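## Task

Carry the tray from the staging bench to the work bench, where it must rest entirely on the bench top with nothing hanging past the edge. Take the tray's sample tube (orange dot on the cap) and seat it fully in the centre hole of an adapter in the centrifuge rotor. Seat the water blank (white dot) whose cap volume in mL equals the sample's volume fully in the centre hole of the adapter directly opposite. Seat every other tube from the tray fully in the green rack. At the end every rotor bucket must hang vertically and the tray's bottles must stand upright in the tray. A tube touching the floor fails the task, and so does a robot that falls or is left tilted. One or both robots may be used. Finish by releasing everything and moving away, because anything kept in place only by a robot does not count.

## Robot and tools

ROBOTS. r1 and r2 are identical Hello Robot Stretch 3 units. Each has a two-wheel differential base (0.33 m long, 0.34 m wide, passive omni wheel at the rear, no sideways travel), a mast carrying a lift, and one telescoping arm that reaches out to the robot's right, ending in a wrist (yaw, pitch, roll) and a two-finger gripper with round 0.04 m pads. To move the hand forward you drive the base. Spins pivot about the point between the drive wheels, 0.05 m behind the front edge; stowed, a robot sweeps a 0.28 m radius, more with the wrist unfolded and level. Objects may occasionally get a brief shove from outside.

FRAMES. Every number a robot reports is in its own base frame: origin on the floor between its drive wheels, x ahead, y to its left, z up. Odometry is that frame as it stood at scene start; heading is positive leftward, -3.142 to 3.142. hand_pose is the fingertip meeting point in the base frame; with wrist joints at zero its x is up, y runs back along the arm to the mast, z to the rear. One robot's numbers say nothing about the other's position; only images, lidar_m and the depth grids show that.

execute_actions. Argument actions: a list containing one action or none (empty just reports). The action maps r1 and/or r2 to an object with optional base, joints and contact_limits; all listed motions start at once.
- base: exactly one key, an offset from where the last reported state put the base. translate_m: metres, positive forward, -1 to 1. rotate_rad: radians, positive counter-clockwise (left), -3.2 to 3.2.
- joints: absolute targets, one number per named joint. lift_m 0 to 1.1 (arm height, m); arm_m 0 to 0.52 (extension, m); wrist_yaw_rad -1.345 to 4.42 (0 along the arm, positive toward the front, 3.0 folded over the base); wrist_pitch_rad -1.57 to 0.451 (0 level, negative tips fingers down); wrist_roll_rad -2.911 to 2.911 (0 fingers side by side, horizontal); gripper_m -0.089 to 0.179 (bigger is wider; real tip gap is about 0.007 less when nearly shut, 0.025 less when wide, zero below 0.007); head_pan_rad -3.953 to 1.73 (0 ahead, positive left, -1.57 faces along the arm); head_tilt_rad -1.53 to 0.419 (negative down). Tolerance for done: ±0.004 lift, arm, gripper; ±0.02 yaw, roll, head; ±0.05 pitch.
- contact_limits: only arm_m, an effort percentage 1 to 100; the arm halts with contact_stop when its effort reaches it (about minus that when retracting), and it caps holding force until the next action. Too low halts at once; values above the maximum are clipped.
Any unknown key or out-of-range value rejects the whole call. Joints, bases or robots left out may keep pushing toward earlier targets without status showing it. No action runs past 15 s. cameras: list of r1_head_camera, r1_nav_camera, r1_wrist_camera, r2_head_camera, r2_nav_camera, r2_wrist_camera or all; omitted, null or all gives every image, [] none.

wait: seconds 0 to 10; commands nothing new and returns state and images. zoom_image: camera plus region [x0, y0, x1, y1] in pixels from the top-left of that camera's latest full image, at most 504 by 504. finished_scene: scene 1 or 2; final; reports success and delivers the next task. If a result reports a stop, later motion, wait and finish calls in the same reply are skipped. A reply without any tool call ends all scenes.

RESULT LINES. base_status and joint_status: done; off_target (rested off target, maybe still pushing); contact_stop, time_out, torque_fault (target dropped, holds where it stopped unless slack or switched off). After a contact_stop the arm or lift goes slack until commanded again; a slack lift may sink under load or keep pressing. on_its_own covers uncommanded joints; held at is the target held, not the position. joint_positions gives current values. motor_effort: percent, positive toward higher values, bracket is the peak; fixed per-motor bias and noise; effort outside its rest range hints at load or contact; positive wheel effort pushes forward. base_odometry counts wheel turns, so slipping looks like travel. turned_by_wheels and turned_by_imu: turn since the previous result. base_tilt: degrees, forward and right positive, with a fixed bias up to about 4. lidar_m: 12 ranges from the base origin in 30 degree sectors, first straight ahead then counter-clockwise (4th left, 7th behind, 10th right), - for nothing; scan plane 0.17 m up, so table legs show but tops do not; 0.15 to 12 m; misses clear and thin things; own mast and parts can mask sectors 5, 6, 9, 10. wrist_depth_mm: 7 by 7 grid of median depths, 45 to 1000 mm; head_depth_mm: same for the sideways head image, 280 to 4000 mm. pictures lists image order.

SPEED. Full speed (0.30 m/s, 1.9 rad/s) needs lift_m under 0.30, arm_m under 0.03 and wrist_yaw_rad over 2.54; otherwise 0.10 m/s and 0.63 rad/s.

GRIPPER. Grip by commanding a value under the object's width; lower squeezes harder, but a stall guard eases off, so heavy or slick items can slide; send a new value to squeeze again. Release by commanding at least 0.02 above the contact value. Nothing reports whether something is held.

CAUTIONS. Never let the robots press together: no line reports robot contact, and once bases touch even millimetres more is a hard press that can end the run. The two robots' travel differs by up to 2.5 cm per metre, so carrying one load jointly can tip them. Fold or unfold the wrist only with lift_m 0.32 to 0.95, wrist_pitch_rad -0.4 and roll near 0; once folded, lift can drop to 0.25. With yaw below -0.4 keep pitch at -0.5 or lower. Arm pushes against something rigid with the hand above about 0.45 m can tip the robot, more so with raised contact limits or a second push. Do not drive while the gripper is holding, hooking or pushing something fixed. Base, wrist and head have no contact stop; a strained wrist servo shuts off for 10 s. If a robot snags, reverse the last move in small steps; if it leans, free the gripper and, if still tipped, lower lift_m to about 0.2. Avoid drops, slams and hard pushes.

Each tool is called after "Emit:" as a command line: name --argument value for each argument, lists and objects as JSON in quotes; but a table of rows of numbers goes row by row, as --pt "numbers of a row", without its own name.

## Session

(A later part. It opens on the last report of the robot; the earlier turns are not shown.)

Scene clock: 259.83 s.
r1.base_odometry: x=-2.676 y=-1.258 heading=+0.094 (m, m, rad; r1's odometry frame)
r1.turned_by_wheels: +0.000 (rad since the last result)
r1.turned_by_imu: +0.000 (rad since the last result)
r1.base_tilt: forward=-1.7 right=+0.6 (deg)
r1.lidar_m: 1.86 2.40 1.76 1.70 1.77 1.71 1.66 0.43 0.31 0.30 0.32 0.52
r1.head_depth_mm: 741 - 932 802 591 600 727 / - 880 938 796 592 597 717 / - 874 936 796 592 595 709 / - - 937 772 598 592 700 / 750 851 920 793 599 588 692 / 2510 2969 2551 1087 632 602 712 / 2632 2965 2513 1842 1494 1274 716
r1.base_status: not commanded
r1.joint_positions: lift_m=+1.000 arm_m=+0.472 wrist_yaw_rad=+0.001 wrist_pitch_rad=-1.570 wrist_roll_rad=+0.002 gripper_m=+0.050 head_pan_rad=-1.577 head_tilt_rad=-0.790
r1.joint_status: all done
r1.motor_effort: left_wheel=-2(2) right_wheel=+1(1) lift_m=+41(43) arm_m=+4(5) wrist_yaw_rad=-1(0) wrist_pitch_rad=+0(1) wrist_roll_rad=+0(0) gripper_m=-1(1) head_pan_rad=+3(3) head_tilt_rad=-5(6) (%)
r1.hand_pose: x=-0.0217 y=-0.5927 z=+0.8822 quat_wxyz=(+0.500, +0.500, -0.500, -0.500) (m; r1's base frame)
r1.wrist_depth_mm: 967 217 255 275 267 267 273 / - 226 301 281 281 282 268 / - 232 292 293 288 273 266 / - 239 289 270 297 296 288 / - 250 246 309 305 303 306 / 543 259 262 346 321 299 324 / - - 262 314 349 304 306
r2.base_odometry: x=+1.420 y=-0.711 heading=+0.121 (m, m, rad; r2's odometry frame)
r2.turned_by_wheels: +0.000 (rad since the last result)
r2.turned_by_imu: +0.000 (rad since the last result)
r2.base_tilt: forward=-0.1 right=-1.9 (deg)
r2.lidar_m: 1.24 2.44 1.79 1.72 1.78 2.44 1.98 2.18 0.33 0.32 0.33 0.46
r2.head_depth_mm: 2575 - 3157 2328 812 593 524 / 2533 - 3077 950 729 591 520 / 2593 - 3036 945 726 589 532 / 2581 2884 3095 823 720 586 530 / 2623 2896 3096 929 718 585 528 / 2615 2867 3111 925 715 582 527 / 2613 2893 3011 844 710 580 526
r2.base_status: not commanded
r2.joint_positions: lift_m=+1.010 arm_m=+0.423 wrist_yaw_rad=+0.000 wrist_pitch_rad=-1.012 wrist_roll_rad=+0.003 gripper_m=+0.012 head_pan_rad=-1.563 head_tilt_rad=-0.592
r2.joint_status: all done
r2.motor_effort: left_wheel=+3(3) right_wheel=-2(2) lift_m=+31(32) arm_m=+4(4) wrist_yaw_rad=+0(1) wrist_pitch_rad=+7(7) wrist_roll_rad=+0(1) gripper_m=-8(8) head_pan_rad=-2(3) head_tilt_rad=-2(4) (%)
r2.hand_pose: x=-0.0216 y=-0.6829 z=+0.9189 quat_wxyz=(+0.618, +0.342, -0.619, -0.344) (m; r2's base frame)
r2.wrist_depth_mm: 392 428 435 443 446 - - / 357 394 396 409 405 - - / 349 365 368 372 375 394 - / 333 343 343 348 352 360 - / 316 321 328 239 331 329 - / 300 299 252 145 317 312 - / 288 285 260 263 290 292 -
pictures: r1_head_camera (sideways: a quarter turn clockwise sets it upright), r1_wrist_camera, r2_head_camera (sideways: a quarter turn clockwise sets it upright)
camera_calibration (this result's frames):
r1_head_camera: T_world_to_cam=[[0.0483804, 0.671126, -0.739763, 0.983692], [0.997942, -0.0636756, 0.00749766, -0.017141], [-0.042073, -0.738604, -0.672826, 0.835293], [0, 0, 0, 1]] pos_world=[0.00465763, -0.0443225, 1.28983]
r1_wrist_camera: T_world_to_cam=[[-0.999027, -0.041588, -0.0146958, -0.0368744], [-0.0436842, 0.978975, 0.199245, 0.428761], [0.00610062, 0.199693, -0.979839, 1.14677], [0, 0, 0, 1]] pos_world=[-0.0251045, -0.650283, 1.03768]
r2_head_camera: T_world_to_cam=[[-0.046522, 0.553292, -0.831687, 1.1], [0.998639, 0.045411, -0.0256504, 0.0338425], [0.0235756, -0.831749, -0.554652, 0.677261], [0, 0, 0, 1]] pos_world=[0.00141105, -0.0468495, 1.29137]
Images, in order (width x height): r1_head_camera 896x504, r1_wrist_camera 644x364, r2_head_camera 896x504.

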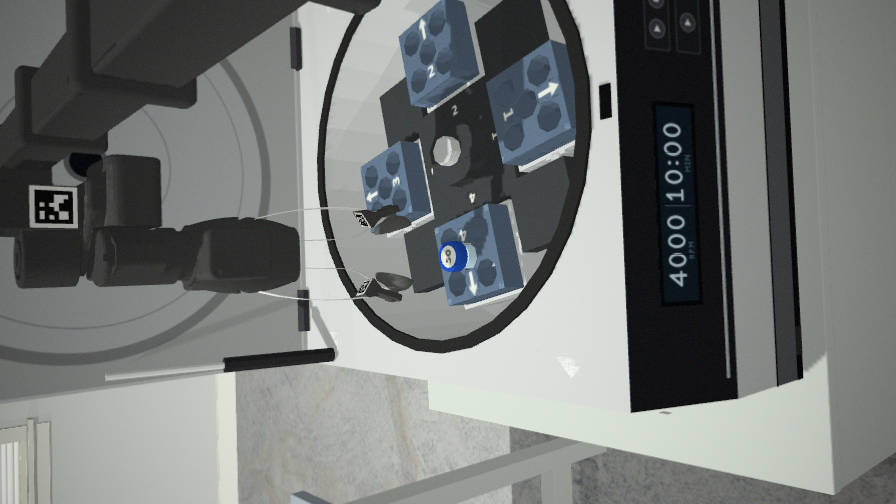

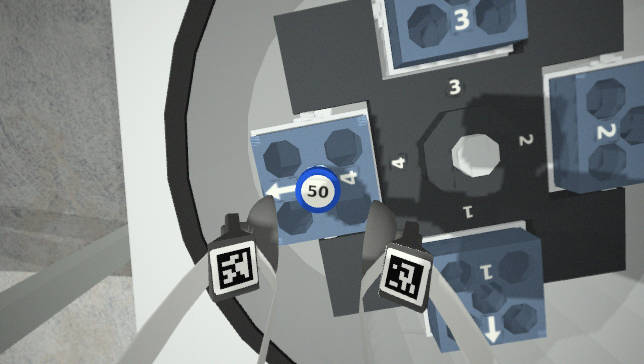

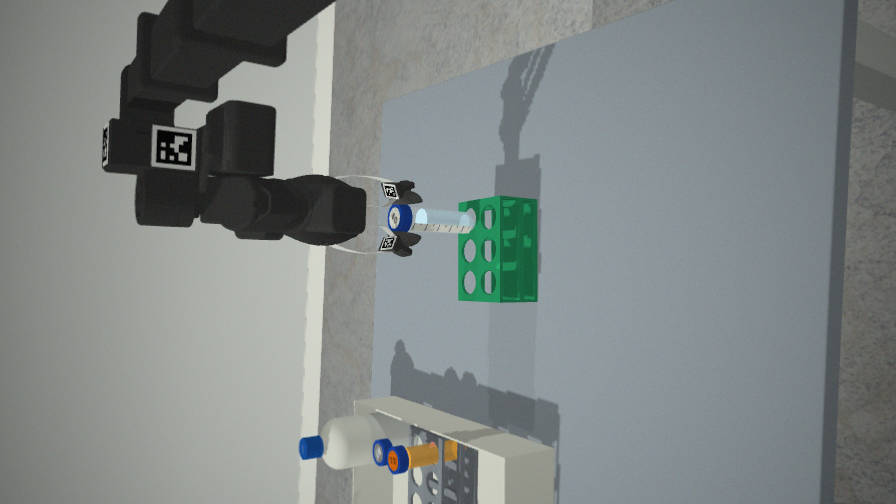

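Emit:
execute_actions --actions '[{"r1":{"base":{"translate_m":1.0},"joints":{"lift_m":1.09,"arm_m":0.4,"wrist_pitch_rad":-1.4,"gripper_m":0.06}},"r2":{"base":{"translate_m":-0.005}}}]' --cameras '[]'

Emit:
execute_actions --actions '[{"r1":{"base":{"translate_m":0.368},"joints":{"arm_m":0.447}},"r2":{"joints":{"lift_m":0.99}}}]' --cameras '["r1_wrist_camera","r2_head_camera"]'

Emit:
zoom_image --camera "r2_head_camera" --region '[360,150,560,320]'

Scene clock: 279.80 s.
r1.base_odometry: x=-1.680 y=-1.163 heading=+0.094 (m, m, rad; r1's odometry frame)
r1.turned_by_wheels: +0.000 (rad since the last result)
r1.turned_by_imu: -0.002 (rad since the last result)
r1.base_tilt: forward=-1.7 right=+0.6 (deg)
r1.lidar_m: 2.63 2.39 1.76 1.70 1.76 2.43 1.18 0.67 1.03 0.99 1.03 0.89
r1.head_depth_mm: 2704 3013 1022 796 652 590 1176 / 2717 2973 1019 798 653 592 1173 / 2724 3025 1027 798 652 578 1176 / - 2993 1022 799 653 578 1173 / 2652 3026 1023 794 638 580 1177 / 2666 2995 798 753 616 579 1176 / 2632 2927 1035 730 608 580 1179
r1.base_status: done
r1.joint_positions: lift_m=+1.090 arm_m=+0.400 wrist_yaw_rad=+0.001 wrist_pitch_rad=-1.403 wrist_roll_rad=+0.002 gripper_m=+0.060 head_pan_rad=-1.577 head_tilt_rad=-0.790
r1.joint_status: all done
r1.motor_effort: left_wheel=-3(2) right_wheel=+1(6) lift_m=+41(43) arm_m=-4(5) wrist_yaw_rad=-1(1) wrist_pitch_rad=+1(2) wrist_roll_rad=-1(1) gripper_m=+0(48) head_pan_rad=+3(3) head_tilt_rad=-5(6) (%)
r1.hand_pose: x=-0.0216 y=-0.5644 z=+0.9718 quat_wxyz=(+0.540, +0.456, -0.540, -0.457) (m; r1's base frame)
r1.wrist_depth_mm: 369 283 351 370 369 365 366 / 375 371 369 367 371 370 371 / 343 342 368 375 369 371 372 / 326 314 354 375 374 373 371 / 377 379 375 375 374 376 374 / 378 376 380 382 378 376 375 / 356 352 380 380 377 382 377
r2.base_odometry: x=+1.415 y=-0.712 heading=+0.121 (m, m, rad; r2's odometry frame)
r2.turned_by_wheels: +0.000 (rad since the last result)
r2.turned_by_imu: +0.000 (rad since the last result)
r2.base_tilt: forward=+0.0 right=-2.0 (deg)
r2.lidar_m: 1.24 2.44 1.78 1.72 1.78 2.43 1.97 2.17 0.33 0.32 0.33 0.45
r2.head_depth_mm: 2572 - 3158 2357 1670 594 523 / 2567 - 3120 948 729 591 521 / 2565 - 3029 944 725 589 532 / 2580 2872 3081 864 720 586 529 / 2618 2884 3076 934 719 583 528 / 2604 2904 3085 890 714 582 527 / 2631 2945 3046 843 710 580 525
r2.base_status: done
r2.joint_positions: lift_m=+1.010 arm_m=+0.423 wrist_yaw_rad=+0.000 wrist_pitch_rad=-1.012 wrist_roll_rad=+0.003 gripper_m=+0.012 head_pan_rad=-1.563 head_tilt_rad=-0.592
r2.joint_status: not commanded
r2.motor_effort: left_wheel=+3(3) right_wheel=-2(6) lift_m=+31(31) arm_m=+4(4) wrist_yaw_rad=-1(0) wrist_pitch_rad=+7(7) wrist_roll_rad=-1(1) gripper_m=-7(8) head_pan_rad=-2(3) head_tilt_rad=-3(3) (%)
r2.hand_pose: x=-0.0216 y=-0.6829 z=+0.9189 quat_wxyz=(+0.618, +0.342, -0.619, -0.344) (m; r2's base frame)
r2.wrist_depth_mm: 418 425 434 439 439 - - / 368 397 403 400 403 - - / 353 360 369 378 377 - - / 335 340 348 347 354 361 - / 317 321 324 238 331 337 - / 301 302 248 144 317 312 - / 283 286 278 262 288 295 -
pictures: none
No camera images: the call's "cameras" was empty. Leave "cameras" out to get every camera's image.

Scene clock: 284.63 s.
r1.base_odometry: x=-1.314 y=-1.129 heading=+0.094 (m, m, rad; r1's odometry frame)
r1.turned_by_wheels: +0.000 (rad since the last result)
r1.turned_by_imu: -0.001 (rad since the last result)
r1.base_tilt: forward=-1.7 right=+0.6 (deg)
r1.lidar_m: 2.26 2.38 1.75 1.70 1.76 2.43 1.20 1.00 1.03 1.00 1.04 0.57
r1.head_depth_mm: 2701 3013 983 728 620 591 1175 / 2710 2996 865 740 613 591 1173 / 2751 2964 1021 746 602 591 1180 / - 3077 1024 683 606 579 1171 / 2666 3002 1027 799 655 579 1181 / 2649 2943 1027 798 655 580 1179 / 2551 2934 1028 776 655 581 1176
r1.base_status: done
r1.joint_positions: lift_m=+1.090 arm_m=+0.447 wrist_yaw_rad=+0.001 wrist_pitch_rad=-1.403 wrist_roll_rad=+0.002 gripper_m=+0.060 head_pan_rad=-1.577 head_tilt_rad=-0.790
r1.joint_status: all done
r1.motor_effort: left_wheel=-2(3) right_wheel=+1(4) lift_m=+40(41) arm_m=+4(4) wrist_yaw_rad=+0(1) wrist_pitch_rad=+1(1) wrist_roll_rad=-1(0) gripper_m=+0(0) head_pan_rad=+3(3) head_tilt_rad=-6(7) (%)
r1.hand_pose: x=-0.0216 y=-0.6107 z=+0.9718 quat_wxyz=(+0.540, +0.456, -0.540, -0.457) (m; r1's base frame)
r1.wrist_depth_mm: 372 371 372 351 362 332 229 / 341 372 375 371 372 329 243 / 318 368 376 372 370 370 347 / 376 377 381 372 364 346 331 / 376 383 379 313 323 313 332 / 381 380 382 374 376 377 355 / 385 384 381 347 375 377 353
r2.base_odometry: x=+1.415 y=-0.712 heading=+0.121 (m, m, rad; r2's odometry frame)
r2.turned_by_wheels: +0.000 (rad since the last result)
r2.turned_by_imu: +0.000 (rad since the last result)
r2.base_tilt: forward=-0.1 right=-2.1 (deg)
r2.lidar_m: 1.23 2.44 1.79 1.72 1.78 2.44 1.97 2.17 0.33 0.32 0.33 0.46
r2.head_depth_mm: 2568 2748 2992 2356 1680 593 524 / 2548 - 3136 951 729 590 520 / 2569 - 3145 925 724 589 532 / 2577 2890 3090 876 721 587 530 / 2601 2865 3066 932 719 583 529 / 1266 2835 2895 893 715 582 526 / 2586 708 1009 845 712 581 525
r2.base_status: not commanded
r2.joint_positions: lift_m=+0.990 arm_m=+0.423 wrist_yaw_rad=+0.000 wrist_pitch_rad=-1.012 wrist_roll_rad=+0.003 gripper_m=+0.012 head_pan_rad=-1.563 head_tilt_rad=-0.592
r2.joint_status: all done
r2.motor_effort: left_wheel=+3(3) right_wheel=-2(2) lift_m=+31(31) arm_m=+4(4) wrist_yaw_rad=+0(0) wrist_pitch_rad=+7(7) wrist_roll_rad=+0(1) gripper_m=-7(8) head_pan_rad=-2(2) head_tilt_rad=-4(3) (%)
r2.hand_pose: x=-0.0216 y=-0.6829 z=+0.8988 quat_wxyz=(+0.618, +0.342, -0.619, -0.344) (m; r2's base frame)
r2.wrist_depth_mm: 391 402 402 418 418 - - / 361 369 372 379 383 - - / 334 344 345 353 355 367 - / 322 320 323 325 329 333 - / 298 303 304 153 311 311 - / 279 283 258 144 294 294 - / 266 265 262 232 271 277 965
pictures: r1_wrist_camera, r2_head_camera (sideways: a quarter turn clockwise sets it upright)
camera_calibration (this result's frames):
r1_wrist_camera: T_world_to_cam=[[-0.999018, -0.0436161, -0.00776071, -0.0442309], [-0.0438522, 0.998479, 0.0334152, 0.601602], [0.00629146, 0.0337228, -0.999411, 1.15583], [0, 0, 0, 1]] pos_world=[-0.0250777, -0.641594, 1.1347]
r2_head_camera: T_world_to_cam=[[-0.046522, 0.553292, -0.831687, 1.1], [0.998639, 0.045411, -0.0256504, 0.0338425], [0.0235756, -0.831749, -0.554652, 0.677261], [0, 0, 0, 1]] pos_world=[0.00141105, -0.0468495, 1.29137]
Images, in order (width x height): r1_wrist_camera 644x364, r2_head_camera 896x504.

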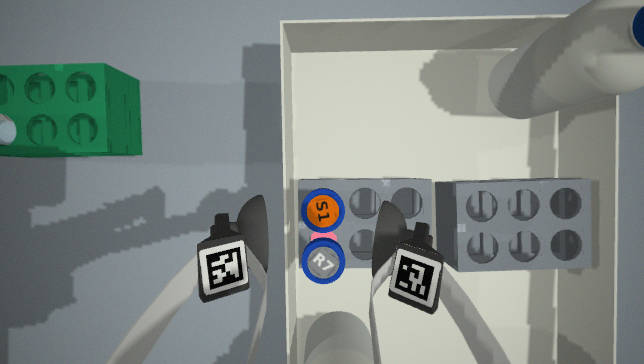

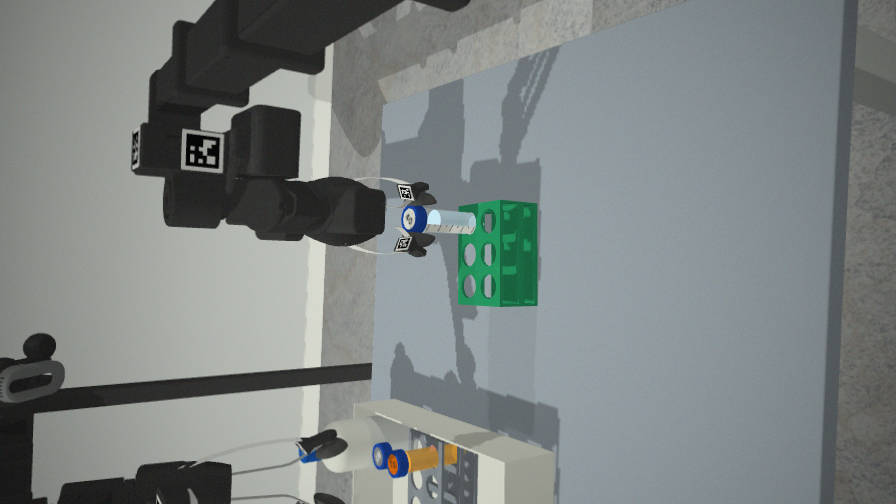

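Region (360, 150, 560, 320) of r2_head_camera's 896x504 image, scaled by 2.520, with more detail than that image has; it fills the top 428 rows of this view, and the rest is white.

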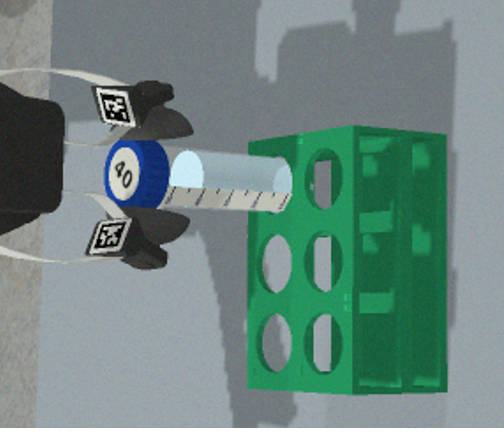

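Emit:
execute_actions --actions '[{"r1":{"joints":{"lift_m":0.988}},"r2":{"joints":{"lift_m":0.96}}}]' --cameras '["r1_wrist_camera"]'

Emit:
execute_actions --actions '[{"r1":{"joints":{"gripper_m":0.012}},"r2":{"joints":{"gripper_m":0.06}}}]' --cameras '["r1_wrist_camera"]'

Emit:
execute_actions --actions '[{"r1":{"joints":{"lift_m":1.098}},"r2":{"joints":{"lift_m":1.09}}}]' --cameras '["r1_wrist_camera","r1_head_camera","r2_head_camera"]'

Scene clock: 293.97 s.
r1.base_odometry: x=-1.314 y=-1.129 heading=+0.094 (m, m, rad; r1's odometry frame)
r1.turned_by_wheels: +0.000 (rad since the last result)
r1.turned_by_imu: -0.001 (rad since the last result)
r1.base_tilt: forward=-1.5 right=+0.8 (deg)
r1.lidar_m: 2.26 2.39 1.75 1.69 1.76 2.43 1.19 1.00 1.03 1.00 1.04 0.57
r1.head_depth_mm: 2677 - 912 724 620 591 1175 / - 2984 865 736 612 591 1172 / - 3035 1021 742 602 591 1171 / 2545 - 872 679 605 578 1173 / 2666 3027 1027 799 654 579 1176 / 2629 2895 1031 800 654 579 1180 / 2560 2935 1030 776 656 580 1180
r1.base_status: not commanded
r1.joint_positions: lift_m=+0.988 arm_m=+0.447 wrist_yaw_rad=+0.001 wrist_pitch_rad=-1.403 wrist_roll_rad=+0.002 gripper_m=+0.060 head_pan_rad=-1.577 head_tilt_rad=-0.790
r1.joint_status: all done
r1.motor_effort: left_wheel=-2(2) right_wheel=+1(1) lift_m=+29(35) arm_m=+5(5) wrist_yaw_rad=+0(1) wrist_pitch_rad=+1(1) wrist_roll_rad=-1(1) gripper_m=+0(0) head_pan_rad=+3(3) head_tilt_rad=-6(7) (%)
r1.hand_pose: x=-0.0216 y=-0.6107 z=+0.8703 quat_wxyz=(+0.540, +0.456, -0.540, -0.457) (m; r1's base frame)
r1.wrist_depth_mm: 270 271 271 266 266 266 218 / 259 270 272 269 266 266 242 / 273 274 272 270 271 269 269 / 274 274 275 255 240 267 264 / 276 275 277 150 241 212 211 / 279 278 278 212 243 215 216 / 279 279 276 152 275 273 273
r2.base_odometry: x=+1.415 y=-0.712 heading=+0.121 (m, m, rad; r2's odometry frame)
r2.turned_by_wheels: +0.000 (rad since the last result)
r2.turned_by_imu: +0.000 (rad since the last result)
r2.base_tilt: forward=-0.1 right=-1.9 (deg)
r2.lidar_m: 1.24 2.44 1.78 1.72 1.79 2.44 1.97 2.17 0.33 0.32 0.33 0.46
r2.head_depth_mm: 2544 2775 - 2255 1631 594 523 / 2583 2789 3039 949 727 591 520 / 2585 2773 2977 907 727 589 531 / 2607 2856 3089 825 721 586 529 / 2589 2884 3088 929 716 585 529 / 1230 2830 2886 890 716 582 527 / 1175 723 908 832 712 580 525
r2.base_status: not commanded
r2.joint_positions: lift_m=+0.960 arm_m=+0.423 wrist_yaw_rad=+0.000 wrist_pitch_rad=-1.008 wrist_roll_rad=+0.003 gripper_m=+0.012 head_pan_rad=-1.563 head_tilt_rad=-0.592
r2.joint_status: all done
r2.motor_effort: left_wheel=+3(3) right_wheel=-2(2) lift_m=+31(31) arm_m=+3(4) wrist_yaw_rad=-1(0) wrist_pitch_rad=+5(7) wrist_roll_rad=+0(0) gripper_m=-8(8) head_pan_rad=-2(2) head_tilt_rad=-3(2) (%)
r2.hand_pose: x=-0.0216 y=-0.6839 z=+0.8693 quat_wxyz=(+0.618, +0.341, -0.620, -0.342) (m; r2's base frame)
r2.wrist_depth_mm: 355 364 368 377 378 - - / 333 335 341 341 349 359 - / 308 312 314 317 320 325 - / 288 288 294 295 297 299 - / 269 271 278 152 278 281 - / 252 248 244 145 266 264 - / 238 237 235 195 243 248 256
pictures: r1_wrist_camera
camera_calibration (this result's frames):
r1_wrist_camera: T_world_to_cam=[[-0.999018, -0.0436163, -0.00776073, -0.0450189], [-0.0438523, 0.998479, 0.0334152, 0.604995], [0.00629148, 0.0337228, -0.999411, 1.05436], [0, 0, 0, 1]] pos_world=[-0.0250777, -0.641595, 1.03318]
Images, in order (width x height): r1_wrist_camera 644x364.

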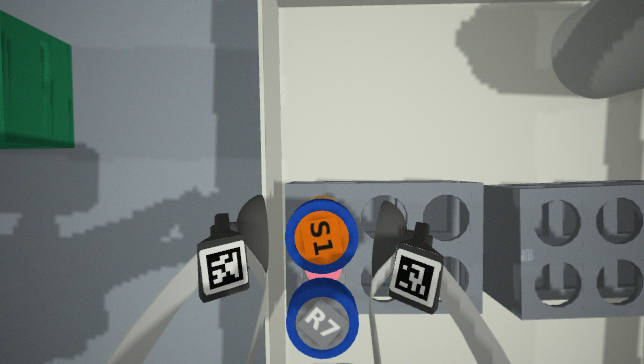

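Scene clock: 294.93 s.
r1.base_odometry: x=-1.314 y=-1.129 heading=+0.094 (m, m, rad; r1's odometry frame)
r1.turned_by_wheels: +0.000 (rad since the last result)
r1.turned_by_imu: +0.000 (rad since the last result)
r1.base_tilt: forward=-1.7 right=+0.8 (deg)
r1.lidar_m: 2.26 2.39 1.76 1.70 1.76 2.43 1.19 1.00 1.03 1.00 1.04 0.57
r1.head_depth_mm: 2689 - 908 725 619 589 1170 / - 2974 866 737 611 592 1175 / - 3072 1024 743 601 591 1176 / 2554 - 872 680 604 578 1173 / 2690 3025 1026 801 653 579 1178 / 2636 2959 1029 801 655 580 1177 / 2571 2927 1028 775 654 579 1175
r1.base_status: not commanded
r1.joint_positions: lift_m=+0.988 arm_m=+0.447 wrist_yaw_rad=+0.001 wrist_pitch_rad=-1.403 wrist_roll_rad=+0.002 gripper_m=+0.012 head_pan_rad=-1.577 head_tilt_rad=-0.790
r1.joint_status: all done
r1.motor_effort: left_wheel=-2(2) right_wheel=+1(1) lift_m=+29(30) arm_m=+5(5) wrist_yaw_rad=-1(0) wrist_pitch_rad=+1(1) wrist_roll_rad=+0(1) gripper_m=-10(81) head_pan_rad=+3(3) head_tilt_rad=-7(7) (%)
r1.hand_pose: x=-0.0216 y=-0.6107 z=+0.8703 quat_wxyz=(+0.540, +0.456, -0.540, -0.457) (m; r1's base frame)
r1.wrist_depth_mm: 269 272 270 266 266 266 218 / 258 273 270 268 268 267 241 / 274 274 272 268 269 269 270 / 275 276 274 250 241 269 265 / 277 277 274 149 227 212 212 / 278 278 278 153 242 214 214 / 279 279 277 152 273 272 273
r2.base_odometry: x=+1.415 y=-0.712 heading=+0.121 (m, m, rad; r2's odometry frame)
r2.turned_by_wheels: +0.000 (rad since the last result)
r2.turned_by_imu: +0.000 (rad since the last result)
r2.base_tilt: forward=+0.0 right=-2.0 (deg)
r2.lidar_m: 1.23 2.44 1.78 1.72 1.78 2.44 1.98 2.18 0.33 0.32 0.33 0.45
r2.head_depth_mm: 2584 2812 - 2242 1630 593 523 / 2574 2792 3020 949 728 590 521 / 2581 2768 2953 905 724 589 533 / 2618 2899 3122 858 723 586 530 / 2605 2886 3066 935 717 585 529 / 1226 2810 2887 891 715 582 527 / 1170 723 810 826 711 581 524
r2.base_status: not commanded
r2.joint_positions: lift_m=+0.960 arm_m=+0.423 wrist_yaw_rad=+0.000 wrist_pitch_rad=-1.008 wrist_roll_rad=+0.003 gripper_m=+0.060 head_pan_rad=-1.563 head_tilt_rad=-0.592
r2.joint_status: all done
r2.motor_effort: left_wheel=+3(3) right_wheel=-2(2) lift_m=+31(31) arm_m=+3(4) wrist_yaw_rad=+0(0) wrist_pitch_rad=+5(5) wrist_roll_rad=+0(1) gripper_m=+1(80) head_pan_rad=-3(2) head_tilt_rad=-3(2) (%)
r2.hand_pose: x=-0.0216 y=-0.6839 z=+0.8693 quat_wxyz=(+0.618, +0.341, -0.620, -0.342) (m; r2's base frame)
r2.wrist_depth_mm: 355 370 372 371 382 - - / 330 337 342 345 344 359 - / 312 311 318 318 320 327 - / 292 291 289 297 297 303 - / 269 273 280 155 283 282 - / 253 249 - 199 - 264 - / 239 238 234 193 244 250 256
pictures: r1_wrist_camera
camera_calibration (this result's frames):
r1_wrist_camera: T_world_to_cam=[[-0.999018, -0.0436167, -0.00776073, -0.0450191], [-0.0438527, 0.998479, 0.0334151, 0.604995], [0.00629147, 0.0337226, -0.999411, 1.05436], [0, 0, 0, 1]] pos_world=[-0.0250777, -0.641595, 1.03317]
Images, in order (width x height): r1_wrist_camera 644x364.

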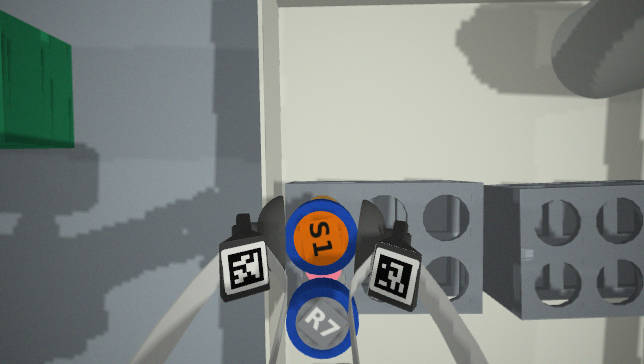

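Scene clock: 296.93 s.
r1.base_odometry: x=-1.314 y=-1.129 heading=+0.094 (m, m, rad; r1's odometry frame)
r1.turned_by_wheels: +0.000 (rad since the last result)
r1.turned_by_imu: +0.000 (rad since the last result)
r1.base_tilt: forward=-1.7 right=+0.5 (deg)
r1.lidar_m: 2.26 2.39 1.75 1.69 1.76 2.43 1.20 1.00 1.03 1.00 1.04 0.57
r1.head_depth_mm: 2709 3057 981 726 619 590 1173 / 2689 2992 863 738 612 590 1178 / 2717 3006 1019 747 603 591 1178 / - 3043 864 684 606 579 1177 / 2658 2979 1025 799 654 580 1176 / 2649 2937 1027 801 655 580 1176 / 2556 2910 1026 773 655 580 1178
r1.base_status: not commanded
r1.joint_positions: lift_m=+1.098 arm_m=+0.447 wrist_yaw_rad=+0.001 wrist_pitch_rad=-1.403 wrist_roll_rad=+0.002 gripper_m=+0.012 head_pan_rad=-1.577 head_tilt_rad=-0.790
r1.joint_status: all done
r1.motor_effort: left_wheel=-2(2) right_wheel=+1(1) lift_m=+42(42) arm_m=+5(4) wrist_yaw_rad=-1(1) wrist_pitch_rad=+1(1) wrist_roll_rad=-1(1) gripper_m=-9(10) head_pan_rad=+3(3) head_tilt_rad=-7(5) (%)
r1.hand_pose: x=-0.0216 y=-0.6107 z=+0.9798 quat_wxyz=(+0.540, +0.456, -0.540, -0.457) (m; r1's base frame)
r1.wrist_depth_mm: 382 377 381 351 361 359 236 / 324 381 376 378 377 331 246 / 325 368 380 376 376 376 348 / 384 386 381 378 357 351 350 / 388 388 384 148 321 321 350 / 392 387 388 383 381 379 369 / 390 391 390 341 384 382 375
r2.base_odometry: x=+1.415 y=-0.712 heading=+0.121 (m, m, rad; r2's odometry frame)
r2.turned_by_wheels: +0.000 (rad since the last result)
r2.turned_by_imu: +0.000 (rad since the last result)
r2.base_tilt: forward=-0.1 right=-1.9 (deg)
r2.lidar_m: 1.24 2.44 1.79 1.72 1.78 2.44 1.97 2.17 0.33 0.32 0.33 0.45
r2.head_depth_mm: 2657 2859 3091 2349 1674 594 522 / - 2907 3097 949 728 591 522 / - 2911 3112 942 722 589 533 / 2573 2864 3103 935 721 585 530 / 2587 2888 3088 930 717 585 529 / 1261 2819 2902 892 714 582 526 / 2565 2768 929 863 710 580 524
r2.base_status: not commanded
r2.joint_positions: lift_m=+1.090 arm_m=+0.423 wrist_yaw_rad=+0.000 wrist_pitch_rad=-1.008 wrist_roll_rad=+0.003 gripper_m=+0.060 head_pan_rad=-1.563 head_tilt_rad=-0.592
r2.joint_status: all done
r2.motor_effort: left_wheel=+3(3) right_wheel=-2(2) lift_m=+45(47) arm_m=+3(4) wrist_yaw_rad=+1(0) wrist_pitch_rad=+5(5) wrist_roll_rad=+0(0) gripper_m=+1(1) head_pan_rad=-2(2) head_tilt_rad=-2(3) (%)
r2.hand_pose: x=-0.0216 y=-0.6839 z=+0.9989 quat_wxyz=(+0.618, +0.341, -0.620, -0.342) (m; r2's base frame)
r2.wrist_depth_mm: - - - - - - - / 389 490 504 506 513 - - / 387 461 472 472 468 - - / 381 426 431 434 441 - - / 352 398 417 414 415 - - / 354 373 - 370 - - - / 346 352 347 352 361 - -
pictures: r1_head_camera (sideways: a quarter turn clockwise sets it upright), r1_wrist_camera, r2_head_camera (sideways: a quarter turn clockwise sets it upright)
camera_calibration (this result's frames):
r1_head_camera: T_world_to_cam=[[0.0483618, 0.67113, -0.73976, 0.983689], [0.997944, -0.063648, 0.00749744, -0.0171408], [-0.0420525, -0.738602, -0.672829, 0.835296], [0, 0, 0, 1]] pos_world=[0.00465886, -0.0443225, 1.28983]
r1_wrist_camera: T_world_to_cam=[[-0.999018, -0.0436162, -0.00776074, -0.0441691], [-0.0438522, 0.998479, 0.0334151, 0.601338], [0.00629149, 0.0337226, -0.999411, 1.1638], [0, 0, 0, 1]] pos_world=[-0.0250777, -0.641596, 1.14268]
r2_head_camera: T_world_to_cam=[[-0.0465221, 0.553292, -0.831687, 1.1], [0.998639, 0.0454113, -0.0256504, 0.0338425], [0.0235758, -0.831749, -0.554652, 0.677261], [0, 0, 0, 1]] pos_world=[0.00141107, -0.0468495, 1.29137]
Images, in order (width x height): r1_head_camera 896x504, r1_wrist_camera 644x364, r2_head_camera 896x504.

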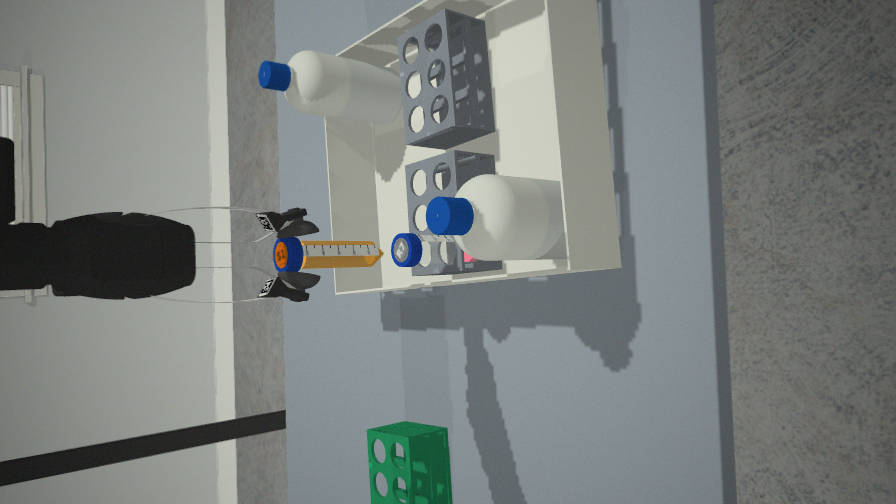

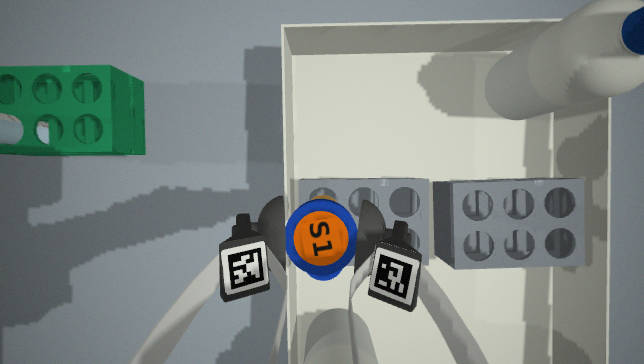

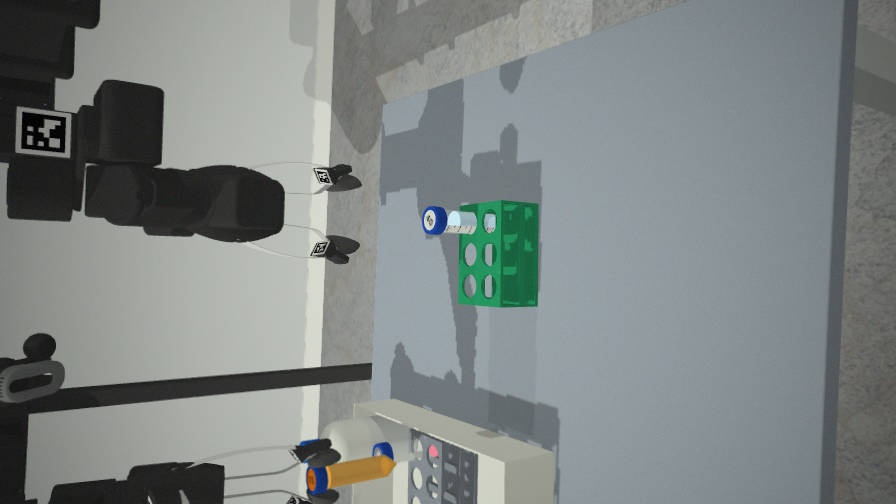

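Emit:
execute_actions --actions '[{"r1":{"base":{"translate_m":-0.06}}}]' --cameras '[]'

Emit:
execute_actions --actions '[{"r1":{"base":{"translate_m":-0.6},"joints":{"arm_m":0.40}}}]' --cameras '[]'

Emit:
execute_actions --actions '[{"r1":{"base":{"translate_m":-0.969},"joints":{"arm_m":0.49}},"r2":{"base":{"translate_m":0.315},"joints":{"arm_m":0.514,"lift_m":1.03}}}]' --cameras '["r1_wrist_camera","r1_head_camera","r2_wrist_camera"]'

Scene clock: 308.03 s.
r1.base_odometry: x=-1.374 y=-1.135 heading=+0.094 (m, m, rad; r1's odometry frame)
r1.turned_by_wheels: +0.000 (rad since the last result)
r1.turned_by_imu: -0.001 (rad since the last result)
r1.base_tilt: forward=-1.6 right=+0.6 (deg)
r1.lidar_m: 2.32 2.39 1.75 1.70 1.76 2.43 1.19 0.94 1.03 0.99 1.04 0.61
r1.head_depth_mm: 2713 3025 1022 771 620 591 1173 / 2714 3008 816 739 617 591 1177 / 2722 3005 967 741 610 591 1177 / - 3049 867 740 597 579 1174 / 2691 3040 1030 691 599 580 1179 / 2637 2985 1027 801 655 581 1179 / 2581 2915 1031 783 655 580 1177
r1.base_status: done
r1.joint_positions: lift_m=+1.098 arm_m=+0.447 wrist_yaw_rad=+0.001 wrist_pitch_rad=-1.403 wrist_roll_rad=+0.002 gripper_m=+0.012 head_pan_rad=-1.577 head_tilt_rad=-0.790
r1.joint_status: not commanded
r1.motor_effort: left_wheel=-2(5) right_wheel=+2(4) lift_m=+41(41) arm_m=+5(5) wrist_yaw_rad=+0(1) wrist_pitch_rad=+1(1) wrist_roll_rad=-1(0) gripper_m=-9(9) head_pan_rad=+2(2) head_tilt_rad=-6(6) (%)
r1.hand_pose: x=-0.0216 y=-0.6107 z=+0.9798 quat_wxyz=(+0.540, +0.456, -0.540, -0.457) (m; r1's base frame)
r1.wrist_depth_mm: 380 380 376 362 365 237 372 / 350 380 380 379 373 254 375 / 352 384 378 377 375 341 380 / 387 385 383 375 374 321 380 / 393 388 387 148 334 322 379 / 389 384 381 383 384 372 381 / 393 391 370 382 383 373 384
r2.base_odometry: x=+1.415 y=-0.712 heading=+0.121 (m, m, rad; r2's odometry frame)
r2.turned_by_wheels: +0.000 (rad since the last result)
r2.turned_by_imu: +0.000 (rad since the last result)
r2.base_tilt: forward=+0.0 right=-1.9 (deg)
r2.lidar_m: 1.24 2.44 1.78 1.72 1.78 2.44 1.98 2.17 0.33 0.32 0.33 0.45
r2.head_depth_mm: 2648 2840 3107 2327 1683 594 523 / - 2902 3084 952 726 592 521 / - 2900 3101 943 724 589 532 / 2599 2892 3123 932 720 586 529 / 2594 2880 3087 931 716 585 528 / 2545 2832 2888 894 712 582 527 / 2591 2907 1027 865 713 580 524
r2.base_status: not commanded
r2.joint_positions: lift_m=+1.090 arm_m=+0.423 wrist_yaw_rad=+0.000 wrist_pitch_rad=-1.008 wrist_roll_rad=+0.003 gripper_m=+0.060 head_pan_rad=-1.563 head_tilt_rad=-0.592
r2.joint_status: not commanded
r2.motor_effort: left_wheel=+3(3) right_wheel=-2(1) lift_m=+45(45) arm_m=+4(3) wrist_yaw_rad=+0(0) wrist_pitch_rad=+5(5) wrist_roll_rad=+0(0) gripper_m=+1(1) head_pan_rad=-2(2) head_tilt_rad=-2(3) (%)
r2.hand_pose: x=-0.0216 y=-0.6839 z=+0.9989 quat_wxyz=(+0.618, +0.341, -0.620, -0.342) (m; r2's base frame)
r2.wrist_depth_mm: - - - - - - - / 391 491 495 513 512 - - / 389 452 464 472 470 - - / 374 429 428 439 443 - - / 353 402 407 407 412 - - / 350 382 - 370 - - - / 344 356 345 357 365 - -
pictures: none
No camera images: the call's "cameras" was empty. Leave "cameras" out to get every camera's image.

Scene clock: 315.17 s.
r1.base_odometry: x=-1.971 y=-1.191 heading=+0.094 (m, m, rad; r1's odometry frame)
r1.turned_by_wheels: +0.000 (rad since the last result)
r1.turned_by_imu: -0.001 (rad since the last result)
r1.base_tilt: forward=-1.6 right=+0.6 (deg)
r1.lidar_m: 2.92 2.39 1.76 1.70 1.76 2.44 1.18 0.56 0.44 0.99 1.03 1.16
r1.head_depth_mm: 2705 3016 2490 794 652 590 887 / 2717 2990 1022 795 652 577 1175 / 2717 2986 1023 797 654 578 1175 / - 3052 913 797 651 579 1175 / 2652 2969 1031 798 655 579 1179 / 2656 2996 1029 800 656 580 1177 / 2626 2988 1026 801 655 568 1177
r1.base_status: done
r1.joint_positions: lift_m=+1.098 arm_m=+0.400 wrist_yaw_rad=+0.001 wrist_pitch_rad=-1.403 wrist_roll_rad=+0.002 gripper_m=+0.012 head_pan_rad=-1.577 head_tilt_rad=-0.790
r1.joint_status: all done
r1.motor_effort: left_wheel=-2(7) right_wheel=+1(2) lift_m=+41(42) arm_m=-4(5) wrist_yaw_rad=-1(1) wrist_pitch_rad=+1(1) wrist_roll_rad=+0(1) gripper_m=-9(8) head_pan_rad=+3(4) head_tilt_rad=-6(7) (%)
r1.hand_pose: x=-0.0216 y=-0.5645 z=+0.9798 quat_wxyz=(+0.540, +0.456, -0.540, -0.457) (m; r1's base frame)
r1.wrist_depth_mm: 382 377 380 377 374 375 377 / 385 383 380 382 376 376 377 / 385 385 383 381 379 382 383 / 387 382 386 383 384 382 382 / 390 388 386 148 385 385 381 / 387 390 386 390 387 386 578 / 388 390 392 388 385 387 602
r2.base_odometry: x=+1.415 y=-0.712 heading=+0.121 (m, m, rad; r2's odometry frame)
r2.turned_by_wheels: +0.000 (rad since the last result)
r2.turned_by_imu: +0.000 (rad since the last result)
r2.base_tilt: forward=+0.0 right=-2.0 (deg)
r2.lidar_m: 1.24 2.44 1.78 1.72 1.78 2.44 1.97 2.18 0.33 0.32 0.33 0.45
r2.head_depth_mm: 2648 2826 3103 2324 1691 593 524 / - 2877 3114 950 728 592 522 / - 2907 3134 943 725 589 532 / 2588 2906 3113 936 721 587 530 / 2605 2894 3099 932 717 585 529 / 2614 2898 3076 890 716 582 527 / 2615 2878 3025 865 711 579 525
r2.base_status: not commanded
r2.joint_positions: lift_m=+1.090 arm_m=+0.423 wrist_yaw_rad=+0.000 wrist_pitch_rad=-1.008 wrist_roll_rad=+0.003 gripper_m=+0.060 head_pan_rad=-1.563 head_tilt_rad=-0.592
r2.joint_status: not commanded
r2.motor_effort: left_wheel=+3(3) right_wheel=-2(2) lift_m=+45(45) arm_m=+3(4) wrist_yaw_rad=+0(1) wrist_pitch_rad=+5(5) wrist_roll_rad=+0(0) gripper_m=+1(1) head_pan_rad=-3(2) head_tilt_rad=-3(3) (%)
r2.hand_pose: x=-0.0216 y=-0.6839 z=+0.9989 quat_wxyz=(+0.618, +0.341, -0.620, -0.342) (m; r2's base frame)
r2.wrist_depth_mm: - - - - - - - / 390 498 503 507 506 - - / 394 459 470 471 471 - - / 381 423 426 437 440 - - / 352 395 401 410 420 - - / 349 377 - 371 - - - / 345 354 348 349 363 - -
pictures: none
No camera images: the call's "cameras" was empty. Leave "cameras" out to get every camera's image.

Scene clock: 326.00 s.
r1.base_odometry: x=-2.936 y=-1.282 heading=+0.094 (m, m, rad; r1's odometry frame)
r1.turned_by_wheels: +0.000 (rad since the last result)
r1.turned_by_imu: +0.000 (rad since the last result)
r1.base_tilt: forward=-1.7 right=+0.6 (deg)
r1.lidar_m: 2.11 2.40 1.77 1.71 1.78 1.45 1.40 1.45 0.31 0.30 0.31 0.43
r1.head_depth_mm: 2710 2994 2494 1958 1593 829 758 / 2692 2972 2512 1902 628 622 714 / 767 871 933 778 598 592 702 / - 868 885 797 598 588 696 / 750 847 938 820 647 584 685 / 747 843 935 824 643 583 686 / 742 841 908 826 677 578 688
r1.base_status: done
r1.joint_positions: lift_m=+1.098 arm_m=+0.490 wrist_yaw_rad=+0.001 wrist_pitch_rad=-1.402 wrist_roll_rad=+0.002 gripper_m=+0.012 head_pan_rad=-1.577 head_tilt_rad=-0.790
r1.joint_status: all done
r1.motor_effort: left_wheel=-2(7) right_wheel=+1(2) lift_m=+42(42) arm_m=+5(6) wrist_yaw_rad=-1(1) wrist_pitch_rad=+1(1) wrist_roll_rad=-1(1) gripper_m=-10(9) head_pan_rad=+3(3) head_tilt_rad=-5(8) (%)
r1.hand_pose: x=-0.0216 y=-0.6538 z=+0.9798 quat_wxyz=(+0.540, +0.456, -0.540, -0.457) (m; r1's base frame)
r1.wrist_depth_mm: 334 344 359 332 333 - - / 351 403 423 392 332 - - / 401 400 400 424 334 - - / 407 404 399 384 338 - - / 387 393 385 148 342 - - / 391 402 406 408 352 - - / 377 419 382 438 339 - -
r2.base_odometry: x=+1.728 y=-0.674 heading=+0.121 (m, m, rad; r2's odometry frame)
r2.turned_by_wheels: +0.000 (rad since the last result)
r2.turned_by_imu: -0.002 (rad since the last result)
r2.base_tilt: forward=+0.0 right=-2.0 (deg)
r2.lidar_m: 1.50 2.45 1.79 1.72 1.79 2.43 2.29 0.46 0.33 0.32 0.33 0.45
r2.head_depth_mm: 2520 - 3058 953 733 593 523 / 2557 2905 3130 949 727 590 521 / 2533 - 3122 941 712 590 530 / 2594 2885 3086 866 697 587 530 / 2584 2885 3081 856 695 583 528 / 2613 2861 3045 702 692 582 526 / 2616 2918 3092 920 700 581 525
r2.base_status: done
r2.joint_positions: lift_m=+1.030 arm_m=+0.514 wrist_yaw_rad=+0.000 wrist_pitch_rad=-1.008 wrist_roll_rad=+0.003 gripper_m=+0.060 head_pan_rad=-1.563 head_tilt_rad=-0.592
r2.joint_status: all done
r2.motor_effort: left_wheel=+3(8) right_wheel=-2(3) lift_m=+31(34) arm_m=+4(4) wrist_yaw_rad=+0(1) wrist_pitch_rad=+5(5) wrist_roll_rad=+0(0) gripper_m=+1(0) head_pan_rad=-2(2) head_tilt_rad=-2(3) (%)
r2.hand_pose: x=-0.0216 y=-0.7748 z=+0.9393 quat_wxyz=(+0.618, +0.341, -0.620, -0.342) (m; r2's base frame)
r2.wrist_depth_mm: - - - - - - - / 417 422 422 424 - - - / 332 353 346 268 403 413 414 / 346 363 360 362 375 380 380 / 331 338 346 343 360 354 359 / 266 267 - 263 - 330 335 / 251 267 275 256 309 313 313
pictures: r1_head_camera (sideways: a quarter turn clockwise sets it upright), r1_wrist_camera, r2_wrist_camera
camera_calibration (this result's frames):
r1_head_camera: T_world_to_cam=[[0.0483545, 0.671168, -0.739727, 0.983646], [0.997945, -0.0636372, 0.00749458, -0.0171371], [-0.042044, -0.738569, -0.672865, 0.835344], [0, 0, 0, 1]] pos_world=[0.00465936, -0.0443219, 1.28983]
r1_wrist_camera: T_world_to_cam=[[-0.999018, -0.0436203, -0.00775579, -0.0460528], [-0.0438556, 0.998482, 0.0333296, 0.644373], [0.00629017, 0.033637, -0.999414, 1.1652], [0, 0, 0, 1]] pos_world=[-0.0250775, -0.684597, 1.14268]
r2_wrist_camera: T_world_to_cam=[[-0.999639, 0.022287, 0.0150079, -0.01765], [0.0139489, 0.907847, -0.419069, 1.13737], [-0.0229646, -0.418709, -0.90783, 0.686876], [0, 0, 0, 1]] pos_world=[-0.0177348, -0.744562, 1.10047]
Images, in order (width x height): r1_head_camera 896x504, r1_wrist_camera 644x364, r2_wrist_camera 644x364.

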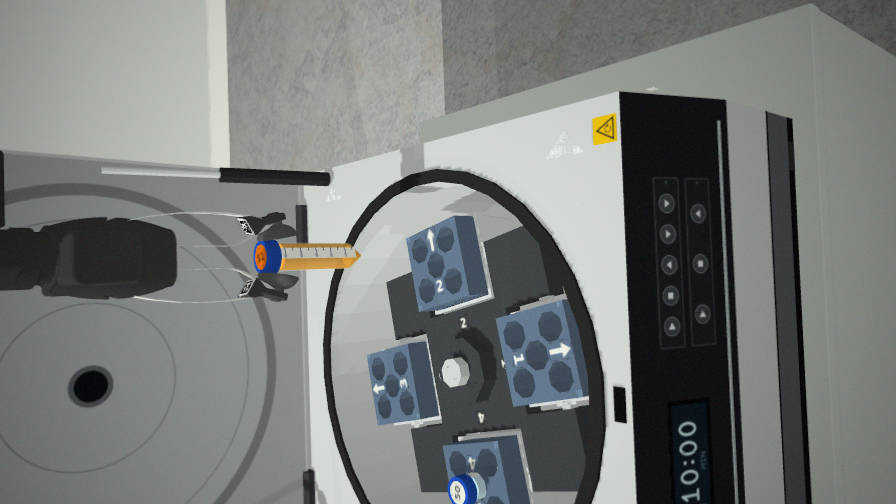

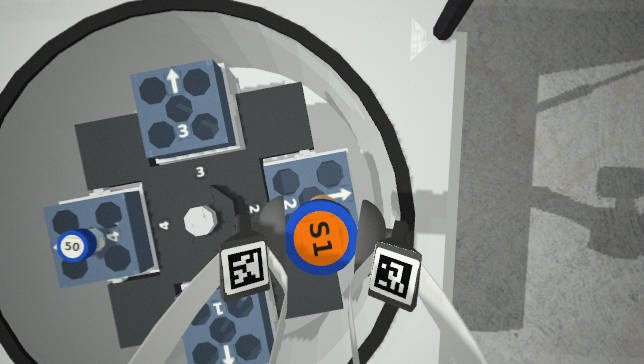

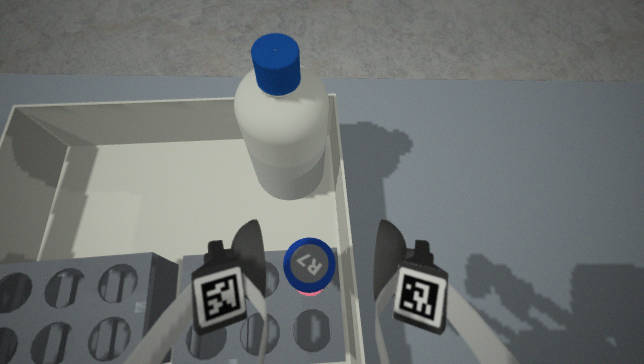

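Emit:
execute_actions --actions '[{"r1":{"base":{"translate_m":0.01},"joints":{"arm_m":0.486,"lift_m":1.01}},"r2":{"base":{"translate_m":0.007},"joints":{"arm_m":0.52,"wrist_pitch_rad":-0.97,"lift_m":0.96}}}]' --cameras '["r1_wrist_camera","r1_head_camera","r2_wrist_camera"]'

Scene clock: 333.83 s.
r1.base_odometry: x=-2.926 y=-1.281 heading=+0.094 (m, m, rad; r1's odometry frame)
r1.turned_by_wheels: +0.000 (rad since the last result)
r1.turned_by_imu: -0.001 (rad since the last result)
r1.base_tilt: forward=-1.6 right=+0.7 (deg)
r1.lidar_m: 2.11 2.40 1.77 1.71 1.78 1.46 1.41 1.46 0.31 0.30 0.31 0.43
r1.head_depth_mm: - 3062 2426 1945 1606 793 723 / - 2996 2496 1882 613 603 713 / - 872 926 794 597 592 705 / - - 937 783 598 588 695 / 748 848 939 804 643 585 689 / 745 843 930 827 661 581 688 / 743 842 910 785 678 579 691
r1.base_status: done
r1.joint_positions: lift_m=+1.010 arm_m=+0.486 wrist_yaw_rad=+0.001 wrist_pitch_rad=-1.402 wrist_roll_rad=+0.002 gripper_m=+0.012 head_pan_rad=-1.577 head_tilt_rad=-0.790
r1.joint_status: all done
r1.motor_effort: left_wheel=-2(2) right_wheel=+1(4) lift_m=+30(35) arm_m=-4(5) wrist_yaw_rad=-1(1) wrist_pitch_rad=+1(1) wrist_roll_rad=-1(1) gripper_m=-10(9) head_pan_rad=+3(3) head_tilt_rad=-5(6) (%)
r1.hand_pose: x=-0.0216 y=-0.6505 z=+0.8923 quat_wxyz=(+0.540, +0.456, -0.540, -0.457) (m; r1's base frame)
r1.wrist_depth_mm: 299 313 349 280 246 245 - / 341 284 310 324 246 246 - / 313 293 312 316 261 249 - / 314 314 312 285 301 - - / 287 305 295 148 279 - - / 291 318 318 315 248 - - / 341 318 298 316 280 - -
r2.base_odometry: x=+1.735 y=-0.673 heading=+0.121 (m, m, rad; r2's odometry frame)
r2.turned_by_wheels: +0.000 (rad since the last result)
r2.turned_by_imu: +0.000 (rad since the last result)
r2.base_tilt: forward=-0.1 right=-1.9 (deg)
r2.lidar_m: 1.50 2.44 1.79 1.72 1.79 2.44 2.29 0.46 0.33 0.32 0.33 0.45
r2.head_depth_mm: 2594 2791 - 913 732 595 524 / 2582 2788 3082 952 728 591 521 / 2573 2742 3061 889 701 588 531 / 2588 2868 3047 872 699 585 530 / 2584 2871 3081 855 694 584 530 / 2595 2896 3096 687 690 582 527 / 2590 2901 3147 916 711 580 525
r2.base_status: done
r2.joint_positions: lift_m=+0.960 arm_m=+0.520 wrist_yaw_rad=+0.000 wrist_pitch_rad=-0.983 wrist_roll_rad=+0.003 gripper_m=+0.060 head_pan_rad=-1.563 head_tilt_rad=-0.592
r2.joint_status: all done
r2.motor_effort: left_wheel=+3(10) right_wheel=-2(4) lift_m=+30(29) arm_m=+4(4) wrist_yaw_rad=+0(0) wrist_pitch_rad=+8(9) wrist_roll_rad=+0(1) gripper_m=+0(0) head_pan_rad=-2(2) head_tilt_rad=-2(2) (%)
r2.hand_pose: x=-0.0216 y=-0.7865 z=+0.8723 quat_wxyz=(+0.623, +0.334, -0.624, -0.335) (m; r2's base frame)
r2.wrist_depth_mm: - - - 182 - - - / 272 277 192 185 357 361 367 / 309 312 310 228 330 332 337 / 289 295 293 285 301 307 311 / 267 274 281 244 288 282 287 / 222 205 - 149 - 266 267 / 190 202 220 195 243 250 252
pictures: r1_head_camera (sideways: a quarter turn clockwise sets it upright), r1_wrist_camera, r2_wrist_camera
camera_calibration (this result's frames):
r1_head_camera: T_world_to_cam=[[0.0483532, 0.671168, -0.739727, 0.983645], [0.997945, -0.0636352, 0.00749458, -0.0171371], [-0.0420425, -0.738569, -0.672865, 0.835344], [0, 0, 0, 1]] pos_world=[0.00465945, -0.0443219, 1.28983]
r1_wrist_camera: T_world_to_cam=[[-0.999018, -0.0436206, -0.00775578, -0.0465886], [-0.0438559, 0.998482, 0.0333297, 0.644012], [0.00629014, 0.0336371, -0.999414, 1.07761], [0, 0, 0, 1]] pos_world=[-0.0250775, -0.681314, 1.05516]
r2_wrist_camera: T_world_to_cam=[[-0.999639, 0.0226328, 0.014445, -0.0156174], [0.0139337, 0.897172, -0.441461, 1.131], [-0.0229511, -0.4411, -0.897164, 0.594219], [0, 0, 0, 1]] pos_world=[-0.0177327, -0.752235, 1.03263]
Images, in order (width x height): r1_head_camera 896x504, r1_wrist_camera 644x364, r2_wrist_camera 644x364.

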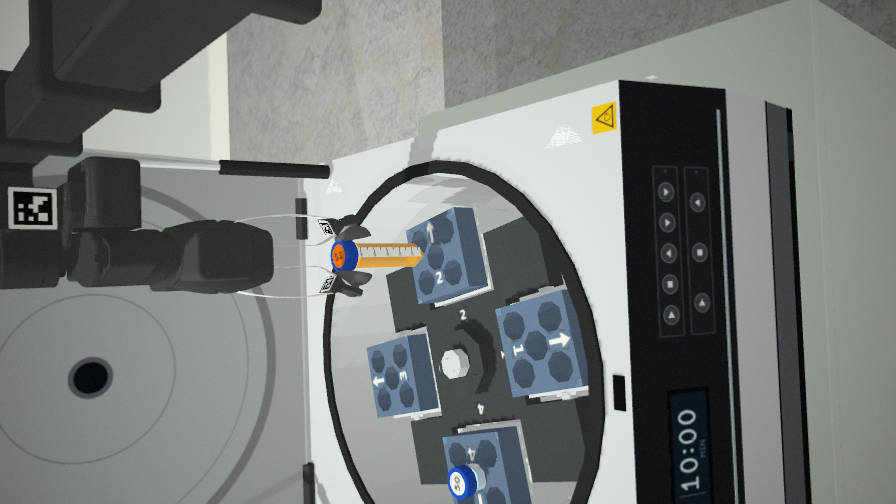

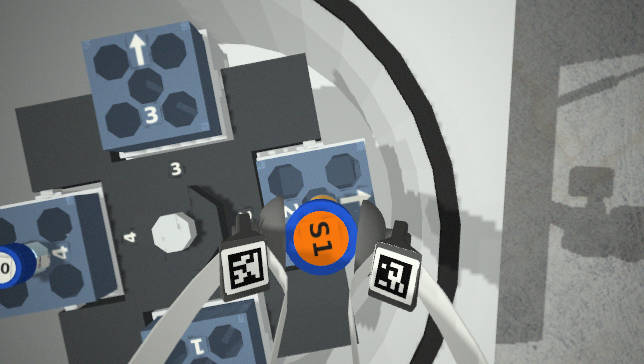

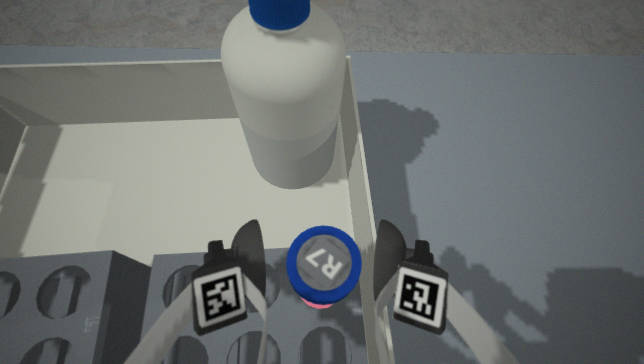

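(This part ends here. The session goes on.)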